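## Task

Nudge the feeder tray repeatedly until the clear vial contains between 10 and 12 tablets, with no tablet spilled. At the finish the tray must rest against its stop and the vial must stand upright, supported by the table alone; anything the robot is still holding in place does not count. Release everything and move the grippers away before ending.

## Robot and tools

Robot: two six-joint UR-style arms, left_arm and right_arm, each ending in a parallel two-finger gripper that opens to 50 mm. Bases sit at (+0.002, +0.445, 0) m for left_arm and (+0.030, -0.321, 0) m for right_arm. The shared scene frame has its origin on the table top between the arms, +z up, +x pointing out over the table, and left_arm on the +y side. The names left and right do not indicate sides of a camera picture.

Gripper axes: the fingers extend along the gripper's +z and close along its x axis. end_effector_position is the point midway between the pads; fingertips extend 17.5 mm past it. A pure rotation pivots about that point, which is 25 mm off the last joint's axis toward gripper -y. A flat block projects roughly 9 cm toward -y and rotates with the gripper, so watch its clearance.

execute_actions(actions): a list of up to 15 actions, run one after another. Each action is a list of up to 15 rows; each row lasts one 1/30 s control step, and an action always spans 15 steps (0.5 s), repeating its final row if short. Every row has 18 numbers in [-1, 1], both arms always included: left dx, dy, dz, rx, ry, rz, gripper position, force_limit, speed, then the same nine for right. dx to rz are an offset, not a pose, expressed in that gripper's own axes and measured from the gripper's measured pose when the action began (for a call's first action, the pose last reported). All rows in an action refer to that same start, not to the row before. Scale: 1.0 equals 0.6 m of travel or 180 degrees; rx, ry, rz form a single rotation vector. Per step the command is clipped to 100 mm and 16 degrees from the current pose, so a large offset may need several actions. Gripper position: +1 fully open, about -0.65 pads meet, -1 to grasp (closes until blocked). force_limit maps -1/0/+1 to about 20/102/185 N per pad (actual grip up to ~17% more). speed maps -1/0/+1 to 20/85/150 mm/s. Zeros in the gripper slots are real commands; to leave a gripper unchanged, resend its previous three values. New force or speed only applies after a position change of at least 0.01. An empty list just returns the state and images.

move(target, speed, stop_force, blocking): target is one 18-number row laid out as above; its pose parts are offsets in gripper axes from the pose in the latest result that reported one. Each gripper follows a straight line; both arms finish together, taking 0.5 to 10 s (cut off at 10 s). speed is m/s, 0.002 to 0.5, default 0.25, with rotation capped at twice that in rad/s. Paths ignore obstacles and the other arm, and may overshoot speed near full reach. stop_force (9 to 40 N, one number for both arms) ends an arm's path when its wrist sensor feels that much extra push against the motion; use it with slow speeds for touching, do not rely on it when the gripper rotates, and omit it when backing away from something you press on. blocking=false returns after 0.5 s while motion continues (not allowed with stop_force); then use wait or stop before sending more. The move line reports the ending per arm: done, off_target, moving, held, fault or contact, plus limits such as paced (pose clipped) or held (steps blocked).

wait(seconds 0 to 10) lets time pass holding current commands. stop brakes a running move. zoom_image(camera, region) enlarges part of cam_left_wrist or cam_right_wrist, region [x0, y0, x1, y1] in pixels, at most 504 by 504. read_manual(section="licences") only returns licence text. finished_scene(scene) ends scene 1 or 2 permanently and reports success; the next scene's task comes in its result.

Results: a state line per arm with gripper position (m), quaternion wxyz and velocities in the scene frame (reported hand position may be slightly off at long reach); Hand target lines; pose unreachable when a clearance check altered a command; step readings with HELD marks; Wrist force and Wrist torque along the gripper's own axes (offset up to ~4 N, noise ~2.4 N, saturating near 50 N, force pointing back into the arm when pressing). object_status: 0 moving, 1 blocked while opening, 2 blocked while closing (a real grasp), 3 reached target or pads met. Opening in mm is about (250 - position_measured) x 0.202. Joint torque readings are approximate. MOTOR HOT appears at 70 °C; at 85 °C the arm brakes for minutes.

Cameras: two 616x616 fisheye wrist cameras; calibration K, D and T_world_to_cam (world to camera) are supplied and may be slightly off.

Avoid: arms are stiff, so driving even slightly past a firm contact can fault. An outside force of 150 N, or torque reaching a joint's limit (133 N m for the three large joints, 24.9 N m for wrists), freezes that arm for 10 s and drops the rest of the call. Keep the arms from striking each other. Do not spill tablets, tip the vial, or push anything off the table. Jog the tray gently, count tablets via images, return the tray to its stop, open the grippers and retreat before finishing. Loose items may occasionally get nudged by outside disturbances.

Each tool is called by a JSON object that holds its "method" and its "body", one argument or row to a line.

## Session

{"method": "execute_actions", "body": {
  "actions": []
}}

Scene clock: 0.00 s.
left_arm: end_effector_position=(+0.4053, +0.4584, +0.1867) position_measured=3 object_status=3 end_effector_quat_wxyz=(+0.000, +0.695, +0.719, -0.000) end_effector_velocity=(-0.001, +0.000, +0.000) end_effector_angular_velocity=(+0.000, +0.002, +0.001) | right_arm: end_effector_position=(+0.2992, -0.2595, +0.3349) position_measured=3 object_status=3 end_effector_quat_wxyz=(-0.042, +0.134, +0.988, -0.069) end_effector_velocity=(+0.001, +0.001, -0.000) end_effector_angular_velocity=(-0.001, +0.001, -0.000)
Joint positions: left_arm=[-0.318 -1.722  2.042 -1.891 -1.571 -0.315] | right_arm=[ 4.083 -1.117 -1.841 -1.915  1.556 -0.503]
Joint velocities: left_arm=[-0.    -0.001  0.     0.003 -0.    -0.001] | right_arm=[-0.    -0.003  0.001  0.001  0.     0.   ]
Joint torques (N m, as the arm reports them, + toward a larger angle): no reading
Wrist force (N, on the end effector, along its own x y z axes, offset not removed): no reading
Wrist torque (N m, same axes, about the end effector's origin, offset not removed): no reading
Hand target (left_arm): +0.405, +0.458, +0.187; +0.000, +0.695, +0.719, -0.000
Hand target (right_arm): +0.299, -0.260, +0.335; -0.042, +0.134, +0.988, -0.069
camera_calibration (this result's frames):
cam_right_wrist: T_world_to_cam=[[-0.960324, 0.275727, 0.0418643, 0.348587], [0.278875, 0.948036, 0.153156, 0.113282], [0.00254033, 0.158754, -0.987315, 0.519099], [0, 0, 0, 1]] pos_world=[0.301846, -0.28592, 0.480571]

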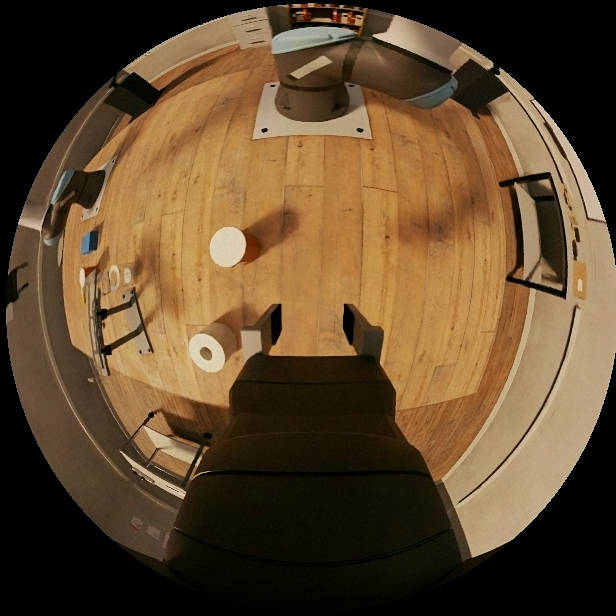

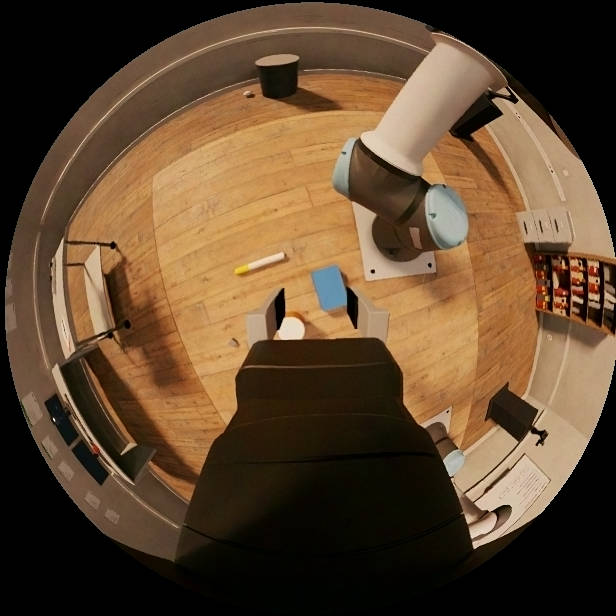

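Vial may be off the funnel. Look from above.

{"method": "move", "body": {
  "target": [-0.68,0.2,-0.27,0,0,0,1,0,0,0,0,0,0,0,0,1,0,0]
}}

{"method": "zoom_image", "body": {
  "camera": "cam_left_wrist",
  "region": [210,150,410,330]
}}

Scene clock: 7.37 s.
left_arm: end_effector_position=(+0.5390, +0.0547, +0.3482) position_measured=3 object_status=3 end_effector_quat_wxyz=(+0.000, +0.695, +0.719, -0.000) end_effector_velocity=(+0.001, -0.002, +0.000) end_effector_angular_velocity=(+0.004, +0.004, -0.000) | right_arm: end_effector_position=(+0.2992, -0.2595, +0.3349) position_measured=3 object_status=3 end_effector_quat_wxyz=(-0.042, +0.134, +0.988, -0.069) end_effector_velocity=(-0.000, -0.001, +0.000) end_effector_angular_velocity=(+0.000, -0.001, -0.000)
Joint positions: left_arm=[-0.837 -1.117  0.921 -1.375 -1.572 -0.834] | right_arm=[ 4.083 -1.117 -1.841 -1.915  1.556 -0.503]
Joint velocities: left_arm=[-0.     0.011 -0.019  0.013 -0.     0.   ] | right_arm=[-0.     0.002 -0.    -0.001 -0.    -0.   ]
Joint torques (N m, as the arm reports them, + toward a larger angle): left_arm=[ -9.19 -35.82 -32.83  -1.47  -1.41  -1.17] | right_arm=[-2.85  3.91 25.84  2.91 -0.14 -0.08]
Wrist force (N, on the end effector, along its own x y z axes, offset not removed): left_arm=[-1.4 0.5 -0.1] | right_arm=[-2.9 1.6 -2.2]
Wrist torque (N m, same axes, about the end effector's origin, offset not removed): left_arm=[0.06 0.26 0.04] | right_arm=[0.14 0.37 0.12]
Hand target (left_arm): +0.539, +0.055, +0.348; +0.000, +0.695, +0.719, -0.000
Hand target (right_arm): +0.299, -0.260, +0.335; -0.042, +0.134, +0.988, -0.069
Off the commanded pose (left_arm): 0.001 m, 0 deg.
Off the commanded pose (right_arm): 0.000 m, 0 deg.
move: done
camera_calibration (this result's frames):
cam_left_wrist: T_world_to_cam=[[-0.0453203, 0.998969, -0.00262412, -0.0250123], [0.972824, 0.0447309, 0.227185, -0.591151], [0.227069, 0.00774331, -0.973848, 0.368026], [0, 0, 0, 1]] pos_world=[0.490385, 0.0485795, 0.492637]
cam_right_wrist: T_world_to_cam=[[-0.960324, 0.275727, 0.0418643, 0.348587], [0.278875, 0.948036, 0.153156, 0.113282], [0.00254034, 0.158754, -0.987315, 0.519099], [0, 0, 0, 1]] pos_world=[0.301846, -0.28592, 0.480571]

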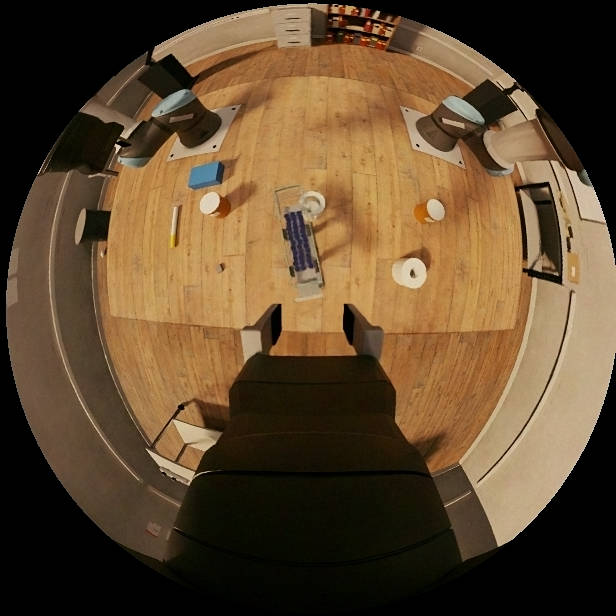

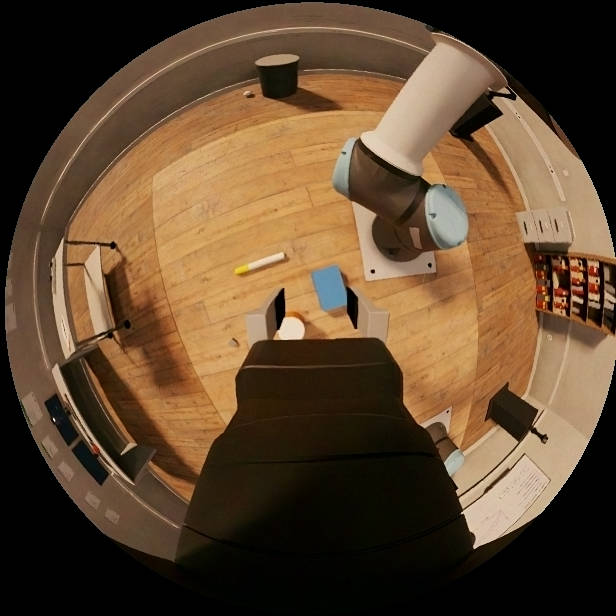

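Region (210, 150, 410, 330) of cam_left_wrist's 616x616 image, scaled by 2.520, with more detail than that image has; it fills the top 454 rows of this view, and the rest is white.

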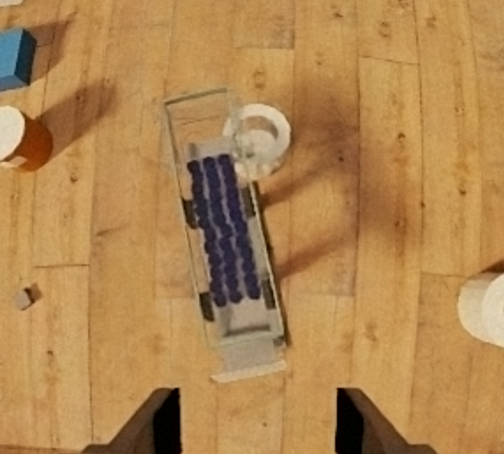

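{"method": "move", "body": {
  "target": [0.153,-0.31,0.247,0,0,-0.55,1,0,0,0,0,0,0,0,0,1,0,0],
  "speed": 0.4
}}

{"method": "move", "body": {
  "target": [0,0,0.255,0.333,0,0,1,0,0,0,0,0,0,0,0,1,0,0],
  "speed": 0.3
}}

Scene clock: 29.03 s.
left_arm: end_effector_position=(+0.3499, +0.1401, +0.2004) position_measured=3 object_status=3 end_effector_quat_wxyz=(-0.001, -0.094, +0.996, -0.001) end_effector_velocity=(-0.001, +0.000, -0.001) end_effector_angular_velocity=(+0.001, -0.004, +0.014) | right_arm: end_effector_position=(+0.2992, -0.2595, +0.3349) position_measured=3 object_status=3 end_effector_quat_wxyz=(-0.042, +0.134, +0.988, -0.069) end_effector_velocity=(-0.000, -0.000, -0.000) end_effector_angular_velocity=(+0.000, +0.001, -0.001)
Joint positions: left_arm=[-1.024 -1.696  1.983 -1.859 -1.572 -2.748] | right_arm=[ 4.083 -1.117 -1.841 -1.915  1.556 -0.503]
Joint velocities: left_arm=[-0.005 -0.005  0.007 -0.003  0.003 -0.019] | right_arm=[-0.001 -0.     0.    -0.     0.001 -0.   ]
Joint torques (N m, as the arm reports them, + toward a larger angle): left_arm=[ -9.19 -29.76 -17.51  -4.17   1.39  -1.52] | right_arm=[-2.99  3.92 26.05  2.8  -0.18 -0.1 ]
Wrist force (N, on the end effector, along its own x y z axes, offset not removed): left_arm=[1.7 -1.5 -1.4] | right_arm=[-0.7 -0.9 -0.4]
Wrist torque (N m, same axes, about the end effector's origin, offset not removed): left_arm=[-0.44 -0.27 -0.01] | right_arm=[-0.24 -0.11 0.12]
Hand target (left_arm): +0.350, +0.140, +0.200; -0.000, -0.095, +0.995, -0.001
Hand target (right_arm): +0.299, -0.260, +0.335; -0.042, +0.134, +0.988, -0.069
Off the commanded pose (left_arm): 0.000 m, 0 deg.
Off the commanded pose (right_arm): 0.000 m, 0 deg.
move: done
camera_calibration (this result's frames):
cam_left_wrist: T_world_to_cam=[[-0.979883, -0.199574, -0.000403585, 0.375257], [-0.194473, 0.95438, 0.226582, -0.0962801], [-0.0448346, 0.222102, -0.973992, 0.331423], [0, 0, 0, 1]] pos_world=[0.363844, 0.0931694, 0.344771]
cam_right_wrist: T_world_to_cam=[[-0.960324, 0.275727, 0.0418641, 0.348587], [0.278875, 0.948036, 0.153156, 0.113282], [0.00254054, 0.158754, -0.987315, 0.519099], [0, 0, 0, 1]] pos_world=[0.301846, -0.28592, 0.480571]

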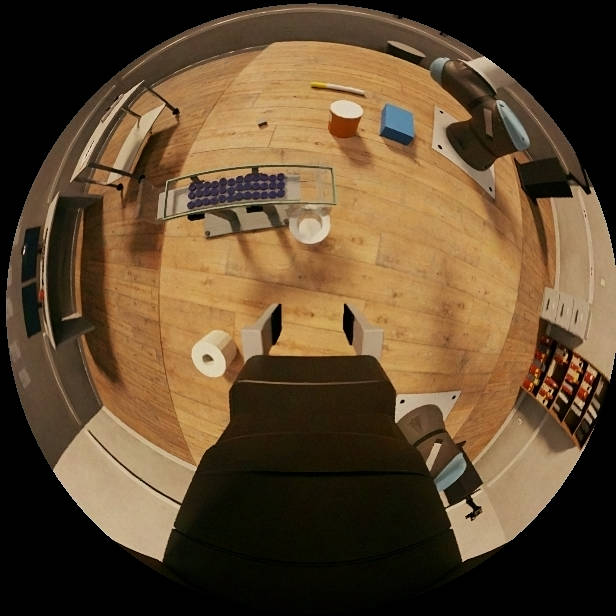

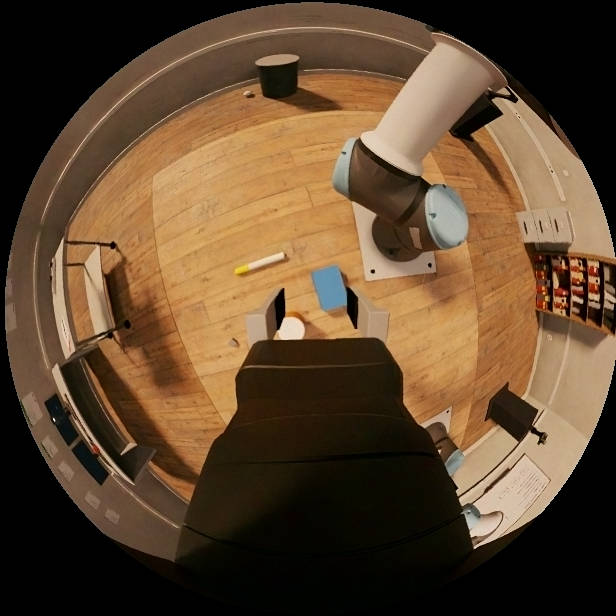

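Scene clock: 31.60 s.
left_arm: end_effector_position=(+0.3495, +0.1405, +0.0476) position_measured=3 object_status=3 end_effector_quat_wxyz=(+0.047, -0.081, +0.863, -0.497) end_effector_velocity=(+0.000, -0.001, -0.001) end_effector_angular_velocity=(-0.011, -0.004, +0.007) | right_arm: end_effector_position=(+0.2992, -0.2595, +0.3349) position_measured=3 object_status=3 end_effector_quat_wxyz=(-0.042, +0.134, +0.988, -0.069) end_effector_velocity=(+0.000, +0.000, -0.000) end_effector_angular_velocity=(-0.001, +0.001, -0.000)
Joint positions: left_arm=[-0.681 -0.803  2.578 -4.252 -2.191 -2.715] | right_arm=[ 4.083 -1.117 -1.841 -1.915  1.556 -0.503]
Joint velocities: left_arm=[-0.003  0.021 -0.003 -0.036  0.004 -0.013] | right_arm=[-0.    -0.001  0.     0.    -0.    -0.   ]
Joint torques (N m, as the arm reports them, + toward a larger angle): left_arm=[ -8.6  -20.01  -6.03  -4.65   0.31  -0.92] | right_arm=[-3.52  4.27 25.53  2.87 -0.21 -0.15]
Wrist force (N, on the end effector, along its own x y z axes, offset not removed): left_arm=[0.4 -2.4 -1.9] | right_arm=[-0.5 -0.5 -0.2]
Wrist torque (N m, same axes, about the end effector's origin, offset not removed): left_arm=[-0.50 -0.06 -0.12] | right_arm=[-0.22 -0.19 0.14]
Hand target (left_arm): +0.350, +0.140, +0.048; +0.047, -0.082, +0.862, -0.498
Hand target (right_arm): +0.299, -0.260, +0.335; -0.042, +0.134, +0.988, -0.069
Off the commanded pose (left_arm): 0.001 m, 0 deg.
Off the commanded pose (right_arm): 0.000 m, 0 deg.
move: done
camera_calibration (this result's frames):
cam_left_wrist: T_world_to_cam=[[-0.980896, -0.194268, 0.0101569, 0.373976], [-0.14038, 0.670729, -0.728297, 0.00429189], [0.134672, -0.715809, -0.685186, 0.237788], [0, 0, 0, 1]] pos_world=[0.335411, 0.239984, 0.162256]
cam_right_wrist: T_world_to_cam=[[-0.960324, 0.275727, 0.0418643, 0.348587], [0.278875, 0.948036, 0.153156, 0.113282], [0.00254038, 0.158754, -0.987315, 0.519099], [0, 0, 0, 1]] pos_world=[0.301846, -0.28592, 0.480571]

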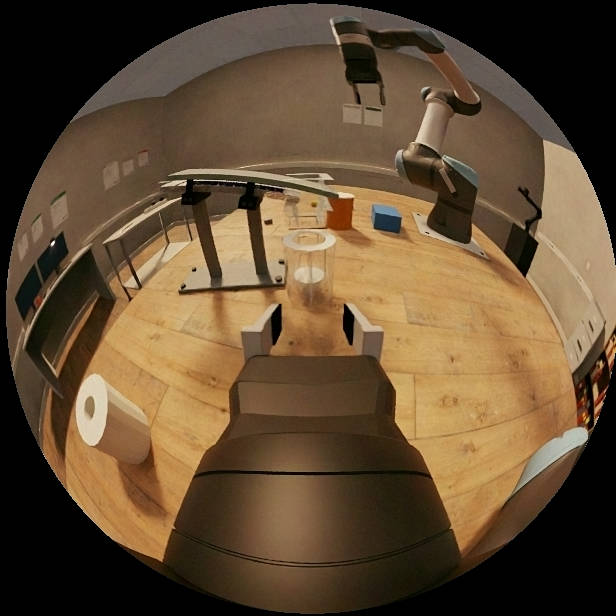

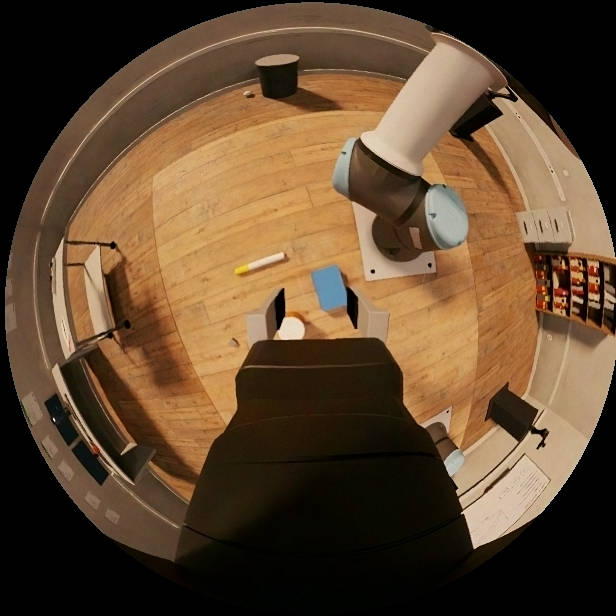

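{"method": "move", "body": {
  "target": [-0.007,-0.071,0.123,0,0,0,0.35,0,0,0,0,0,0,0,0,1,0,0],
  "speed": 0.04
}}

Scene clock: 42.60 s.
left_arm: end_effector_position=(+0.3696, +0.0578, +0.0474) position_measured=100 object_status=3 end_effector_quat_wxyz=(+0.047, -0.081, +0.863, -0.497) end_effector_velocity=(+0.001, -0.002, -0.001) end_effector_angular_velocity=(+0.002, +0.001, +0.000) | right_arm: end_effector_position=(+0.2992, -0.2595, +0.3349) position_measured=3 object_status=3 end_effector_quat_wxyz=(-0.042, +0.134, +0.988, -0.069) end_effector_velocity=(-0.000, +0.001, +0.000) end_effector_angular_velocity=(+0.003, +0.001, +0.000)
Joint positions: left_arm=[-0.842 -0.816  2.443 -4.164 -2.062 -2.827] | right_arm=[ 4.083 -1.117 -1.841 -1.915  1.556 -0.503]
Joint velocities: left_arm=[-0.003  0.001 -0.004  0.004  0.003 -0.002] | right_arm=[ 0.001  0.001  0.     0.001  0.002 -0.   ]
Joint torques (N m, as the arm reports them, + toward a larger angle): left_arm=[-10.98 -46.73  -8.28  -2.1    0.63  -0.93] | right_arm=[-3.77  3.61 25.91  2.97 -0.22 -0.1 ]
Wrist force (N, on the end effector, along its own x y z axes, offset not removed): left_arm=[1.6 -2.5 -0.1] | right_arm=[-0.3 -1.0 -2.7]
Wrist torque (N m, same axes, about the end effector's origin, offset not removed): left_arm=[-0.53 -0.33 -0.13] | right_arm=[-0.32 -0.17 0.03]
Hand target (left_arm): +0.370, +0.058, +0.047; +0.047, -0.081, +0.863, -0.497
Hand target (right_arm): +0.299, -0.260, +0.335; -0.042, +0.134, +0.988, -0.069
Off the commanded pose (left_arm): 0.000 m, 0 deg.
Off the commanded pose (right_arm): 0.000 m, 0 deg.
move: done
camera_calibration (this result's frames):
cam_left_wrist: T_world_to_cam=[[-0.980898, -0.194251, 0.010319, 0.377556], [-0.14047, 0.670632, -0.728368, 0.0624411], [0.134566, -0.715904, -0.685108, 0.175784], [0, 0, 0, 1]] pos_world=[0.35546, 0.15731, 0.162015]
cam_right_wrist: T_world_to_cam=[[-0.960324, 0.275727, 0.0418642, 0.348587], [0.278875, 0.948036, 0.153156, 0.113282], [0.00254043, 0.158754, -0.987315, 0.519099], [0, 0, 0, 1]] pos_world=[0.301846, -0.28592, 0.480571]

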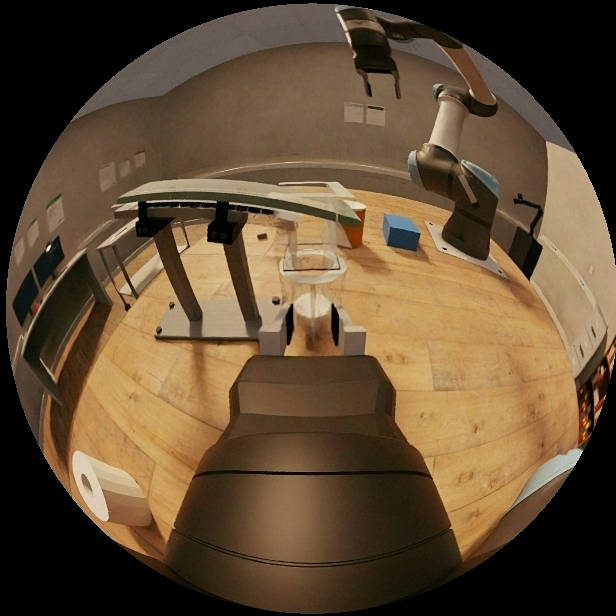

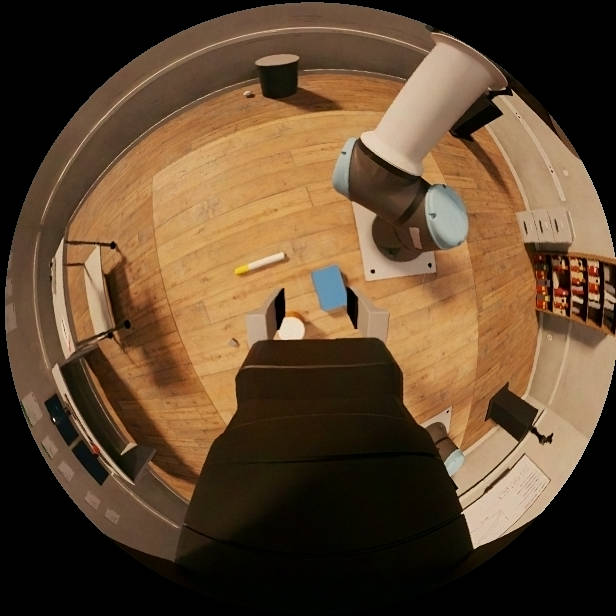

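{"method": "move", "body": {
  "target": [-0.004,-0.0083,0.0144,0,0,0,0.35,0,0,0,0,0,0,0,0,1,0,0],
  "speed": 0.03
}}

{"method": "zoom_image", "body": {
  "camera": "cam_left_wrist",
  "region": [230,190,400,350]
}}

Scene clock: 53.00 s.
left_arm: end_effector_position=(+0.3737, +0.0487, +0.0473) position_measured=100 object_status=3 end_effector_quat_wxyz=(+0.047, -0.081, +0.863, -0.497) end_effector_velocity=(+0.001, -0.002, -0.000) end_effector_angular_velocity=(+0.000, +0.001, +0.001) | right_arm: end_effector_position=(+0.2992, -0.2595, +0.3349) position_measured=3 object_status=3 end_effector_quat_wxyz=(-0.042, +0.134, +0.988, -0.069) end_effector_velocity=(-0.000, -0.000, -0.000) end_effector_angular_velocity=(-0.001, +0.002, -0.001)
Joint positions: left_arm=[-0.852 -0.816  2.422 -4.145 -2.054 -2.833] | right_arm=[ 4.083 -1.117 -1.841 -1.915  1.556 -0.503]
Joint velocities: left_arm=[-0.002 -0.    -0.006  0.006  0.002 -0.003] | right_arm=[-0.001 -0.001 -0.    -0.001  0.    -0.   ]
Joint torques (N m, as the arm reports them, + toward a larger angle): left_arm=[-11.18 -47.74  -9.77  -2.31   0.8   -1.02] | right_arm=[-3.68  4.14 25.83  2.92 -0.16 -0.13]
Wrist force (N, on the end effector, along its own x y z axes, offset not removed): left_arm=[0.7 -2.1 0.2] | right_arm=[-2.9 -1.5 -0.8]
Wrist torque (N m, same axes, about the end effector's origin, offset not removed): left_arm=[-0.41 -0.08 -0.05] | right_arm=[-0.45 0.33 0.21]
Hand target (left_arm): +0.374, +0.048, +0.047; +0.047, -0.081, +0.863, -0.497
Hand target (right_arm): +0.299, -0.260, +0.335; -0.042, +0.134, +0.988, -0.069
Off the commanded pose (left_arm): 0.000 m, 0 deg.
Off the commanded pose (right_arm): 0.000 m, 0 deg.
move: done
camera_calibration (this result's frames):
cam_left_wrist: T_world_to_cam=[[-0.980897, -0.194254, 0.0103262, 0.379817], [-0.140475, 0.670615, -0.728383, 0.0690915], [0.134566, -0.715919, -0.685092, 0.168703], [0, 0, 0, 1]] pos_world=[0.359565, 0.148225, 0.16198]
cam_right_wrist: T_world_to_cam=[[-0.960324, 0.275727, 0.0418642, 0.348587], [0.278875, 0.948036, 0.153156, 0.113282], [0.00254048, 0.158754, -0.987315, 0.519099], [0, 0, 0, 1]] pos_world=[0.301846, -0.28592, 0.480571]

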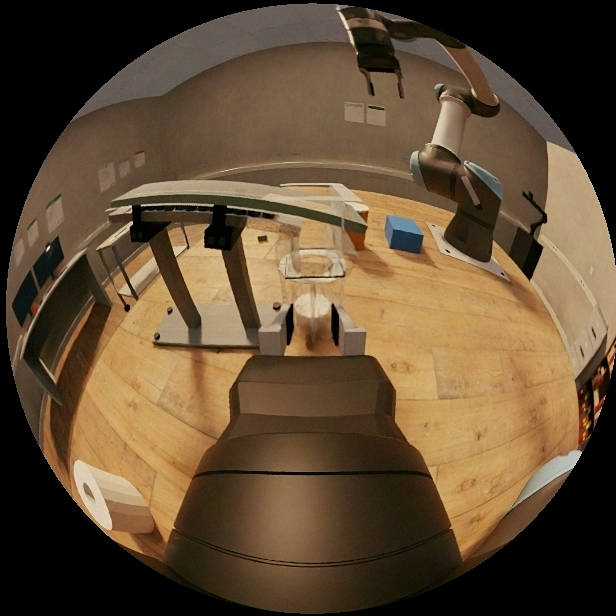

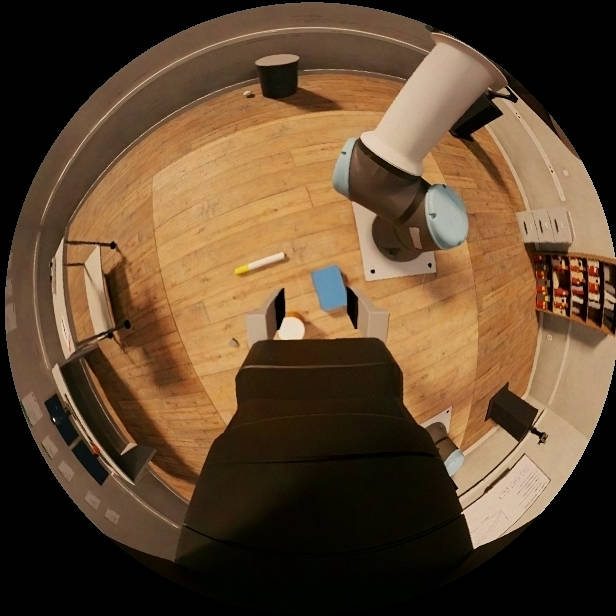

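Region (230, 190, 400, 350) of cam_left_wrist's 616x616 image, scaled by 2.965, with more detail than that image has; it fills the top 474 rows of this view, and the rest is white.

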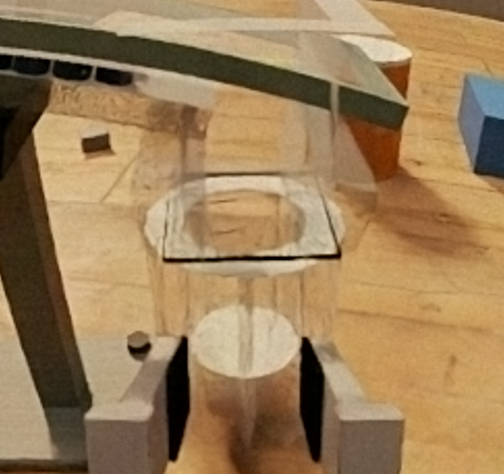

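{"method": "move", "body": {
  "target": [0,0.079,-0.137,0,0,0,1,0,0,0,0,0,0,0,0,1,0,0],
  "speed": 0.15
}}

{"method": "move", "body": {
  "target": [0,-0.289,-0.167,-0.333,0,0,1,0,0,0,0,0,0,0,0,1,0,0],
  "speed": 0.3
}}

{"method": "move", "body": {
  "target": [-0.3,-0.208,0,0,0,0.5,1,0,0,0,0,0,0,0,0,1,0,0],
  "speed": 0.4
}}

{"method": "zoom_image", "body": {
  "camera": "cam_left_wrist",
  "region": [230,130,400,330]
}}

Scene clock: 64.03 s.
left_arm: end_effector_position=(+0.3559, +0.1416, +0.0475) position_measured=3 object_status=3 end_effector_quat_wxyz=(+0.047, -0.081, +0.863, -0.497) end_effector_velocity=(-0.001, +0.003, -0.001) end_effector_angular_velocity=(+0.001, +0.004, -0.000) | right_arm: end_effector_position=(+0.2992, -0.2595, +0.3349) position_measured=3 object_status=3 end_effector_quat_wxyz=(-0.042, +0.134, +0.988, -0.069) end_effector_velocity=(+0.000, +0.001, +0.000) end_effector_angular_velocity=(+0.002, -0.001, +0.000)
Joint positions: left_arm=[-0.665 -0.81   2.564 -4.223 -2.205 -2.702] | right_arm=[ 4.083 -1.117 -1.841 -1.915  1.556 -0.503]
Joint velocities: left_arm=[ 0.007  0.001  0.003  0.003 -0.006  0.005] | right_arm=[ 0.001 -0.001  0.     0.002  0.001 -0.   ]
Joint torques (N m, as the arm reports them, + toward a larger angle): left_arm=[  9.   -44.04   8.71  -1.95  -2.08   1.48] | right_arm=[-4.38  4.09 26.04  2.95 -0.26  0.01]
Wrist force (N, on the end effector, along its own x y z axes, offset not removed): left_arm=[0.4 -1.9 -0.1] | right_arm=[-3.2 -1.5 -0.1]
Wrist torque (N m, same axes, about the end effector's origin, offset not removed): left_arm=[-0.33 -0.07 -0.08] | right_arm=[-0.39 0.28 0.13]
Hand target (left_arm): +0.356, +0.142, +0.048; +0.047, -0.081, +0.863, -0.497
Hand target (right_arm): +0.299, -0.260, +0.335; -0.042, +0.134, +0.988, -0.069
Off the commanded pose (left_arm): 0.000 m, 0 deg.
Off the commanded pose (right_arm): 0.000 m, 0 deg.
move: done
camera_calibration (this result's frames):
cam_left_wrist: T_world_to_cam=[[-0.980872, -0.194378, 0.0103128, 0.380444], [-0.140589, 0.670806, -0.728185, 0.00437095], [0.134625, -0.715707, -0.685303, 0.237706], [0, 0, 0, 1]] pos_world=[0.34178, 0.241146, 0.16216]
cam_right_wrist: T_world_to_cam=[[-0.960324, 0.275727, 0.0418642, 0.348587], [0.278875, 0.948036, 0.153156, 0.113282], [0.0025405, 0.158754, -0.987315, 0.519099], [0, 0, 0, 1]] pos_world=[0.301846, -0.28592, 0.480571]

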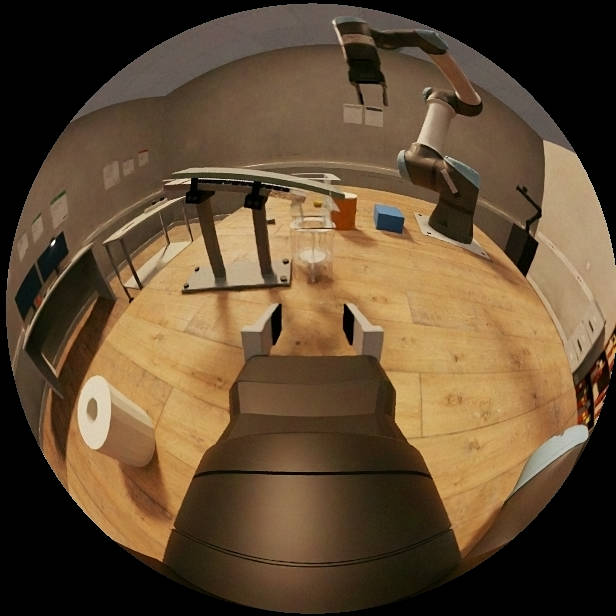

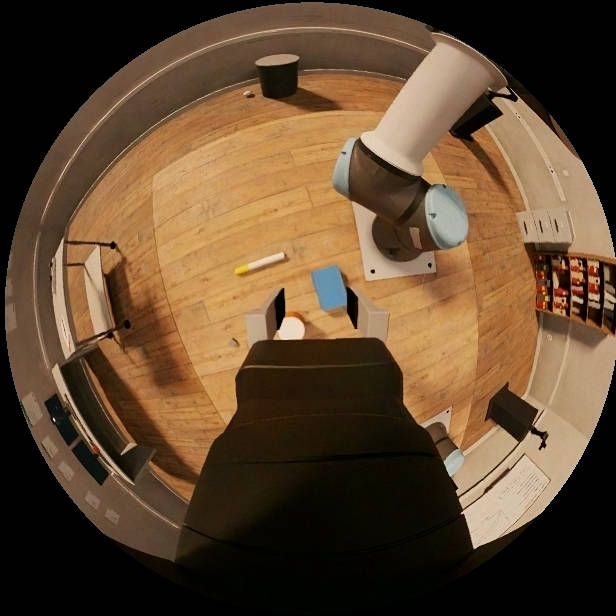

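Scene clock: 66.40 s.
left_arm: end_effector_position=(+0.3565, +0.1410, +0.2475) position_measured=3 object_status=3 end_effector_quat_wxyz=(-0.001, -0.094, +0.996, -0.001) end_effector_velocity=(+0.000, -0.001, +0.000) end_effector_angular_velocity=(+0.014, +0.006, +0.001) | right_arm: end_effector_position=(+0.2992, -0.2595, +0.3349) position_measured=3 object_status=3 end_effector_quat_wxyz=(-0.042, +0.134, +0.988, -0.069) end_effector_velocity=(+0.000, +0.000, -0.000) end_effector_angular_velocity=(-0.001, +0.000, -0.000)
Joint positions: left_arm=[-1.01  -1.71   1.872 -1.733 -1.572 -2.733] | right_arm=[ 4.083 -1.117 -1.841 -1.915  1.556 -0.503]
Joint velocities: left_arm=[-0.002  0.01  -0.014  0.019  0.002 -0.003] | right_arm=[-0.    -0.001 -0.     0.001 -0.     0.   ]
Joint torques (N m, as the arm reports them, + toward a larger angle): left_arm=[-11.05  -6.06 -30.57  -1.42   1.07  -1.28] | right_arm=[-3.88  3.74 25.44  2.97 -0.23 -0.06]
Wrist force (N, on the end effector, along its own x y z axes, offset not removed): left_arm=[0.9 -0.6 -1.1] | right_arm=[-3.2 -1.3 1.5]
Wrist torque (N m, same axes, about the end effector's origin, offset not removed): left_arm=[-0.26 -0.22 0.03] | right_arm=[-0.40 0.50 0.29]
Hand target (left_arm): +0.357, +0.141, +0.248; -0.001, -0.094, +0.996, +0.000
Hand target (right_arm): +0.299, -0.260, +0.335; -0.042, +0.134, +0.988, -0.069
Off the commanded pose (left_arm): 0.001 m, 0 deg.
Off the commanded pose (right_arm): 0.000 m, 0 deg.
move: done
camera_calibration (this result's frames):
cam_left_wrist: T_world_to_cam=[[-0.980038, -0.19881, -0.000261133, 0.38178], [-0.193695, 0.954529, 0.226618, -0.106824], [-0.0448046, 0.222145, -0.973984, 0.377379], [0, 0, 0, 1]] pos_world=[0.370376, 0.0940355, 0.391869]
cam_right_wrist: T_world_to_cam=[[-0.960324, 0.275727, 0.0418643, 0.348587], [0.278875, 0.948036, 0.153156, 0.113282], [0.00254032, 0.158754, -0.987315, 0.519099], [0, 0, 0, 1]] pos_world=[0.301846, -0.28592, 0.480571]

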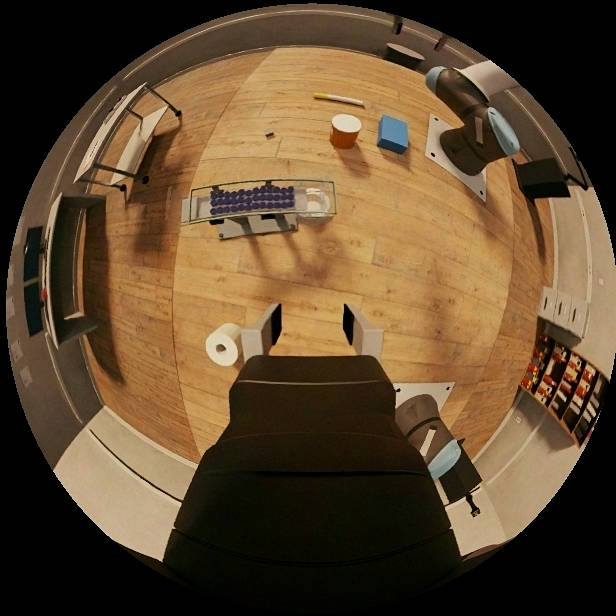

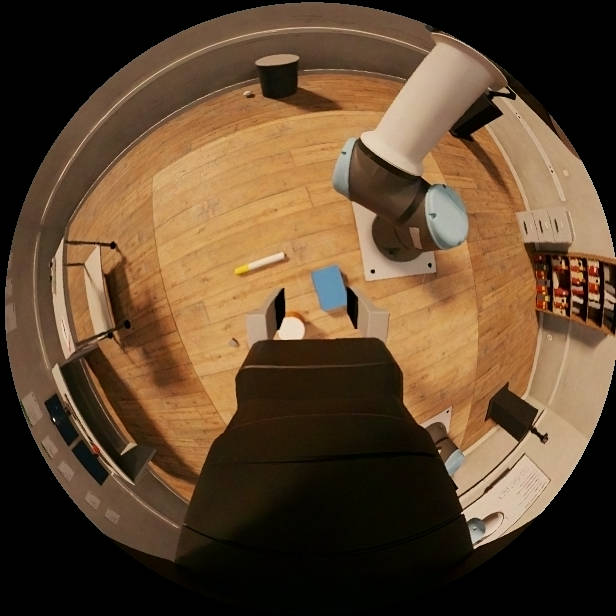

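Scene clock: 69.00 s.
left_arm: end_effector_position=(+0.5566, +0.0523, +0.2471) position_measured=3 object_status=3 end_effector_quat_wxyz=(+0.000, +0.637, +0.771, -0.001) end_effector_velocity=(+0.002, -0.001, -0.000) end_effector_angular_velocity=(+0.003, +0.004, -0.011) | right_arm: end_effector_position=(+0.2992, -0.2595, +0.3349) position_measured=3 object_status=3 end_effector_quat_wxyz=(-0.042, +0.134, +0.988, -0.069) end_effector_velocity=(-0.000, -0.000, +0.000) end_effector_angular_velocity=(+0.000, +0.001, -0.001)
Joint positions: left_arm=[-0.817 -1.099  1.154 -1.626 -1.572 -0.971] | right_arm=[ 4.083 -1.117 -1.841 -1.915  1.556 -0.503]
Joint velocities: left_arm=[ 0.001  0.009 -0.013  0.01  -0.001  0.012] | right_arm=[-0.001  0.     0.    -0.001  0.001 -0.   ]
Joint torques (N m, as the arm reports them, + toward a larger angle): left_arm=[  8.96 -34.67 -31.87  -1.26  -1.29   1.3 ] | right_arm=[-4.17  3.85 25.9   3.05 -0.24 -0.09]
Wrist force (N, on the end effector, along its own x y z axes, offset not removed): left_arm=[0.6 -2.4 0.5] | right_arm=[-0.7 -1.0 0.8]
Wrist torque (N m, same axes, about the end effector's origin, offset not removed): left_arm=[-0.52 0.01 0.03] | right_arm=[-0.27 0.06 0.15]
Hand target (left_arm): +0.557, +0.052, +0.247; +0.000, +0.638, +0.770, -0.001
Hand target (right_arm): +0.299, -0.260, +0.335; -0.042, +0.134, +0.988, -0.069
Off the commanded pose (left_arm): 0.000 m, 0 deg.
Off the commanded pose (right_arm): 0.000 m, 0 deg.
move: done
camera_calibration (this result's frames):
cam_left_wrist: T_world_to_cam=[[-0.200168, 0.979758, -0.00279559, 0.0651944], [0.954089, 0.195571, 0.22686, -0.58256], [0.222815, 0.0427428, -0.973923, 0.266096], [0, 0, 0, 1]] pos_world=[0.509574, 0.0386834, 0.391499]
cam_right_wrist: T_world_to_cam=[[-0.960324, 0.275727, 0.0418643, 0.348587], [0.278875, 0.948036, 0.153156, 0.113282], [0.00254039, 0.158754, -0.987315, 0.519099], [0, 0, 0, 1]] pos_world=[0.301846, -0.28592, 0.480571]

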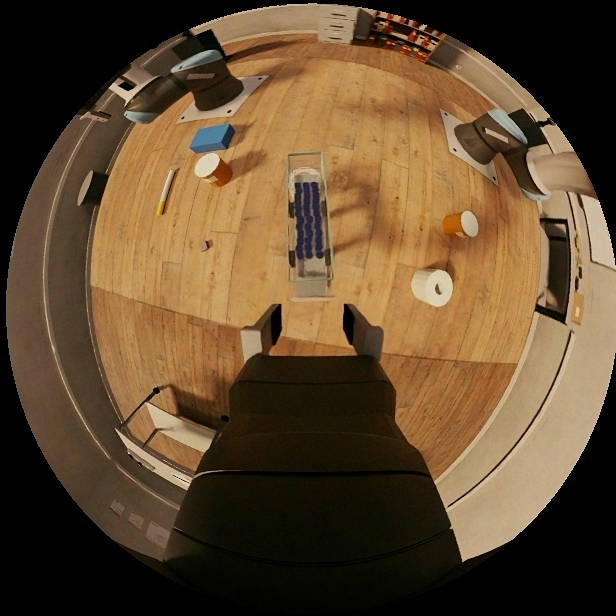

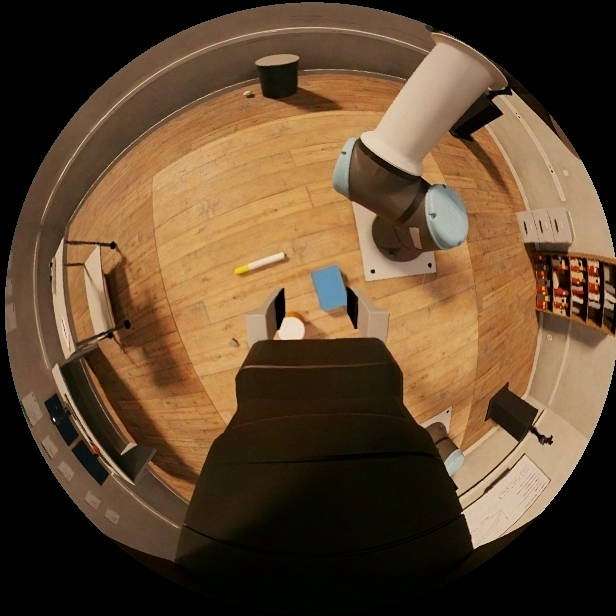

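Region (230, 130, 400, 330) of cam_left_wrist's 616x616 image, scaled by 2.520, with more detail than that image has; it fills the left 428 columns of this view, and the rest is white.

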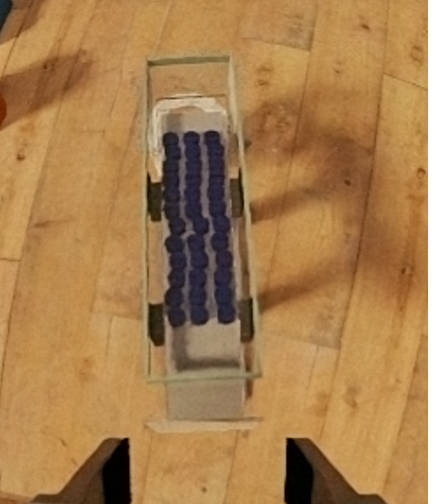

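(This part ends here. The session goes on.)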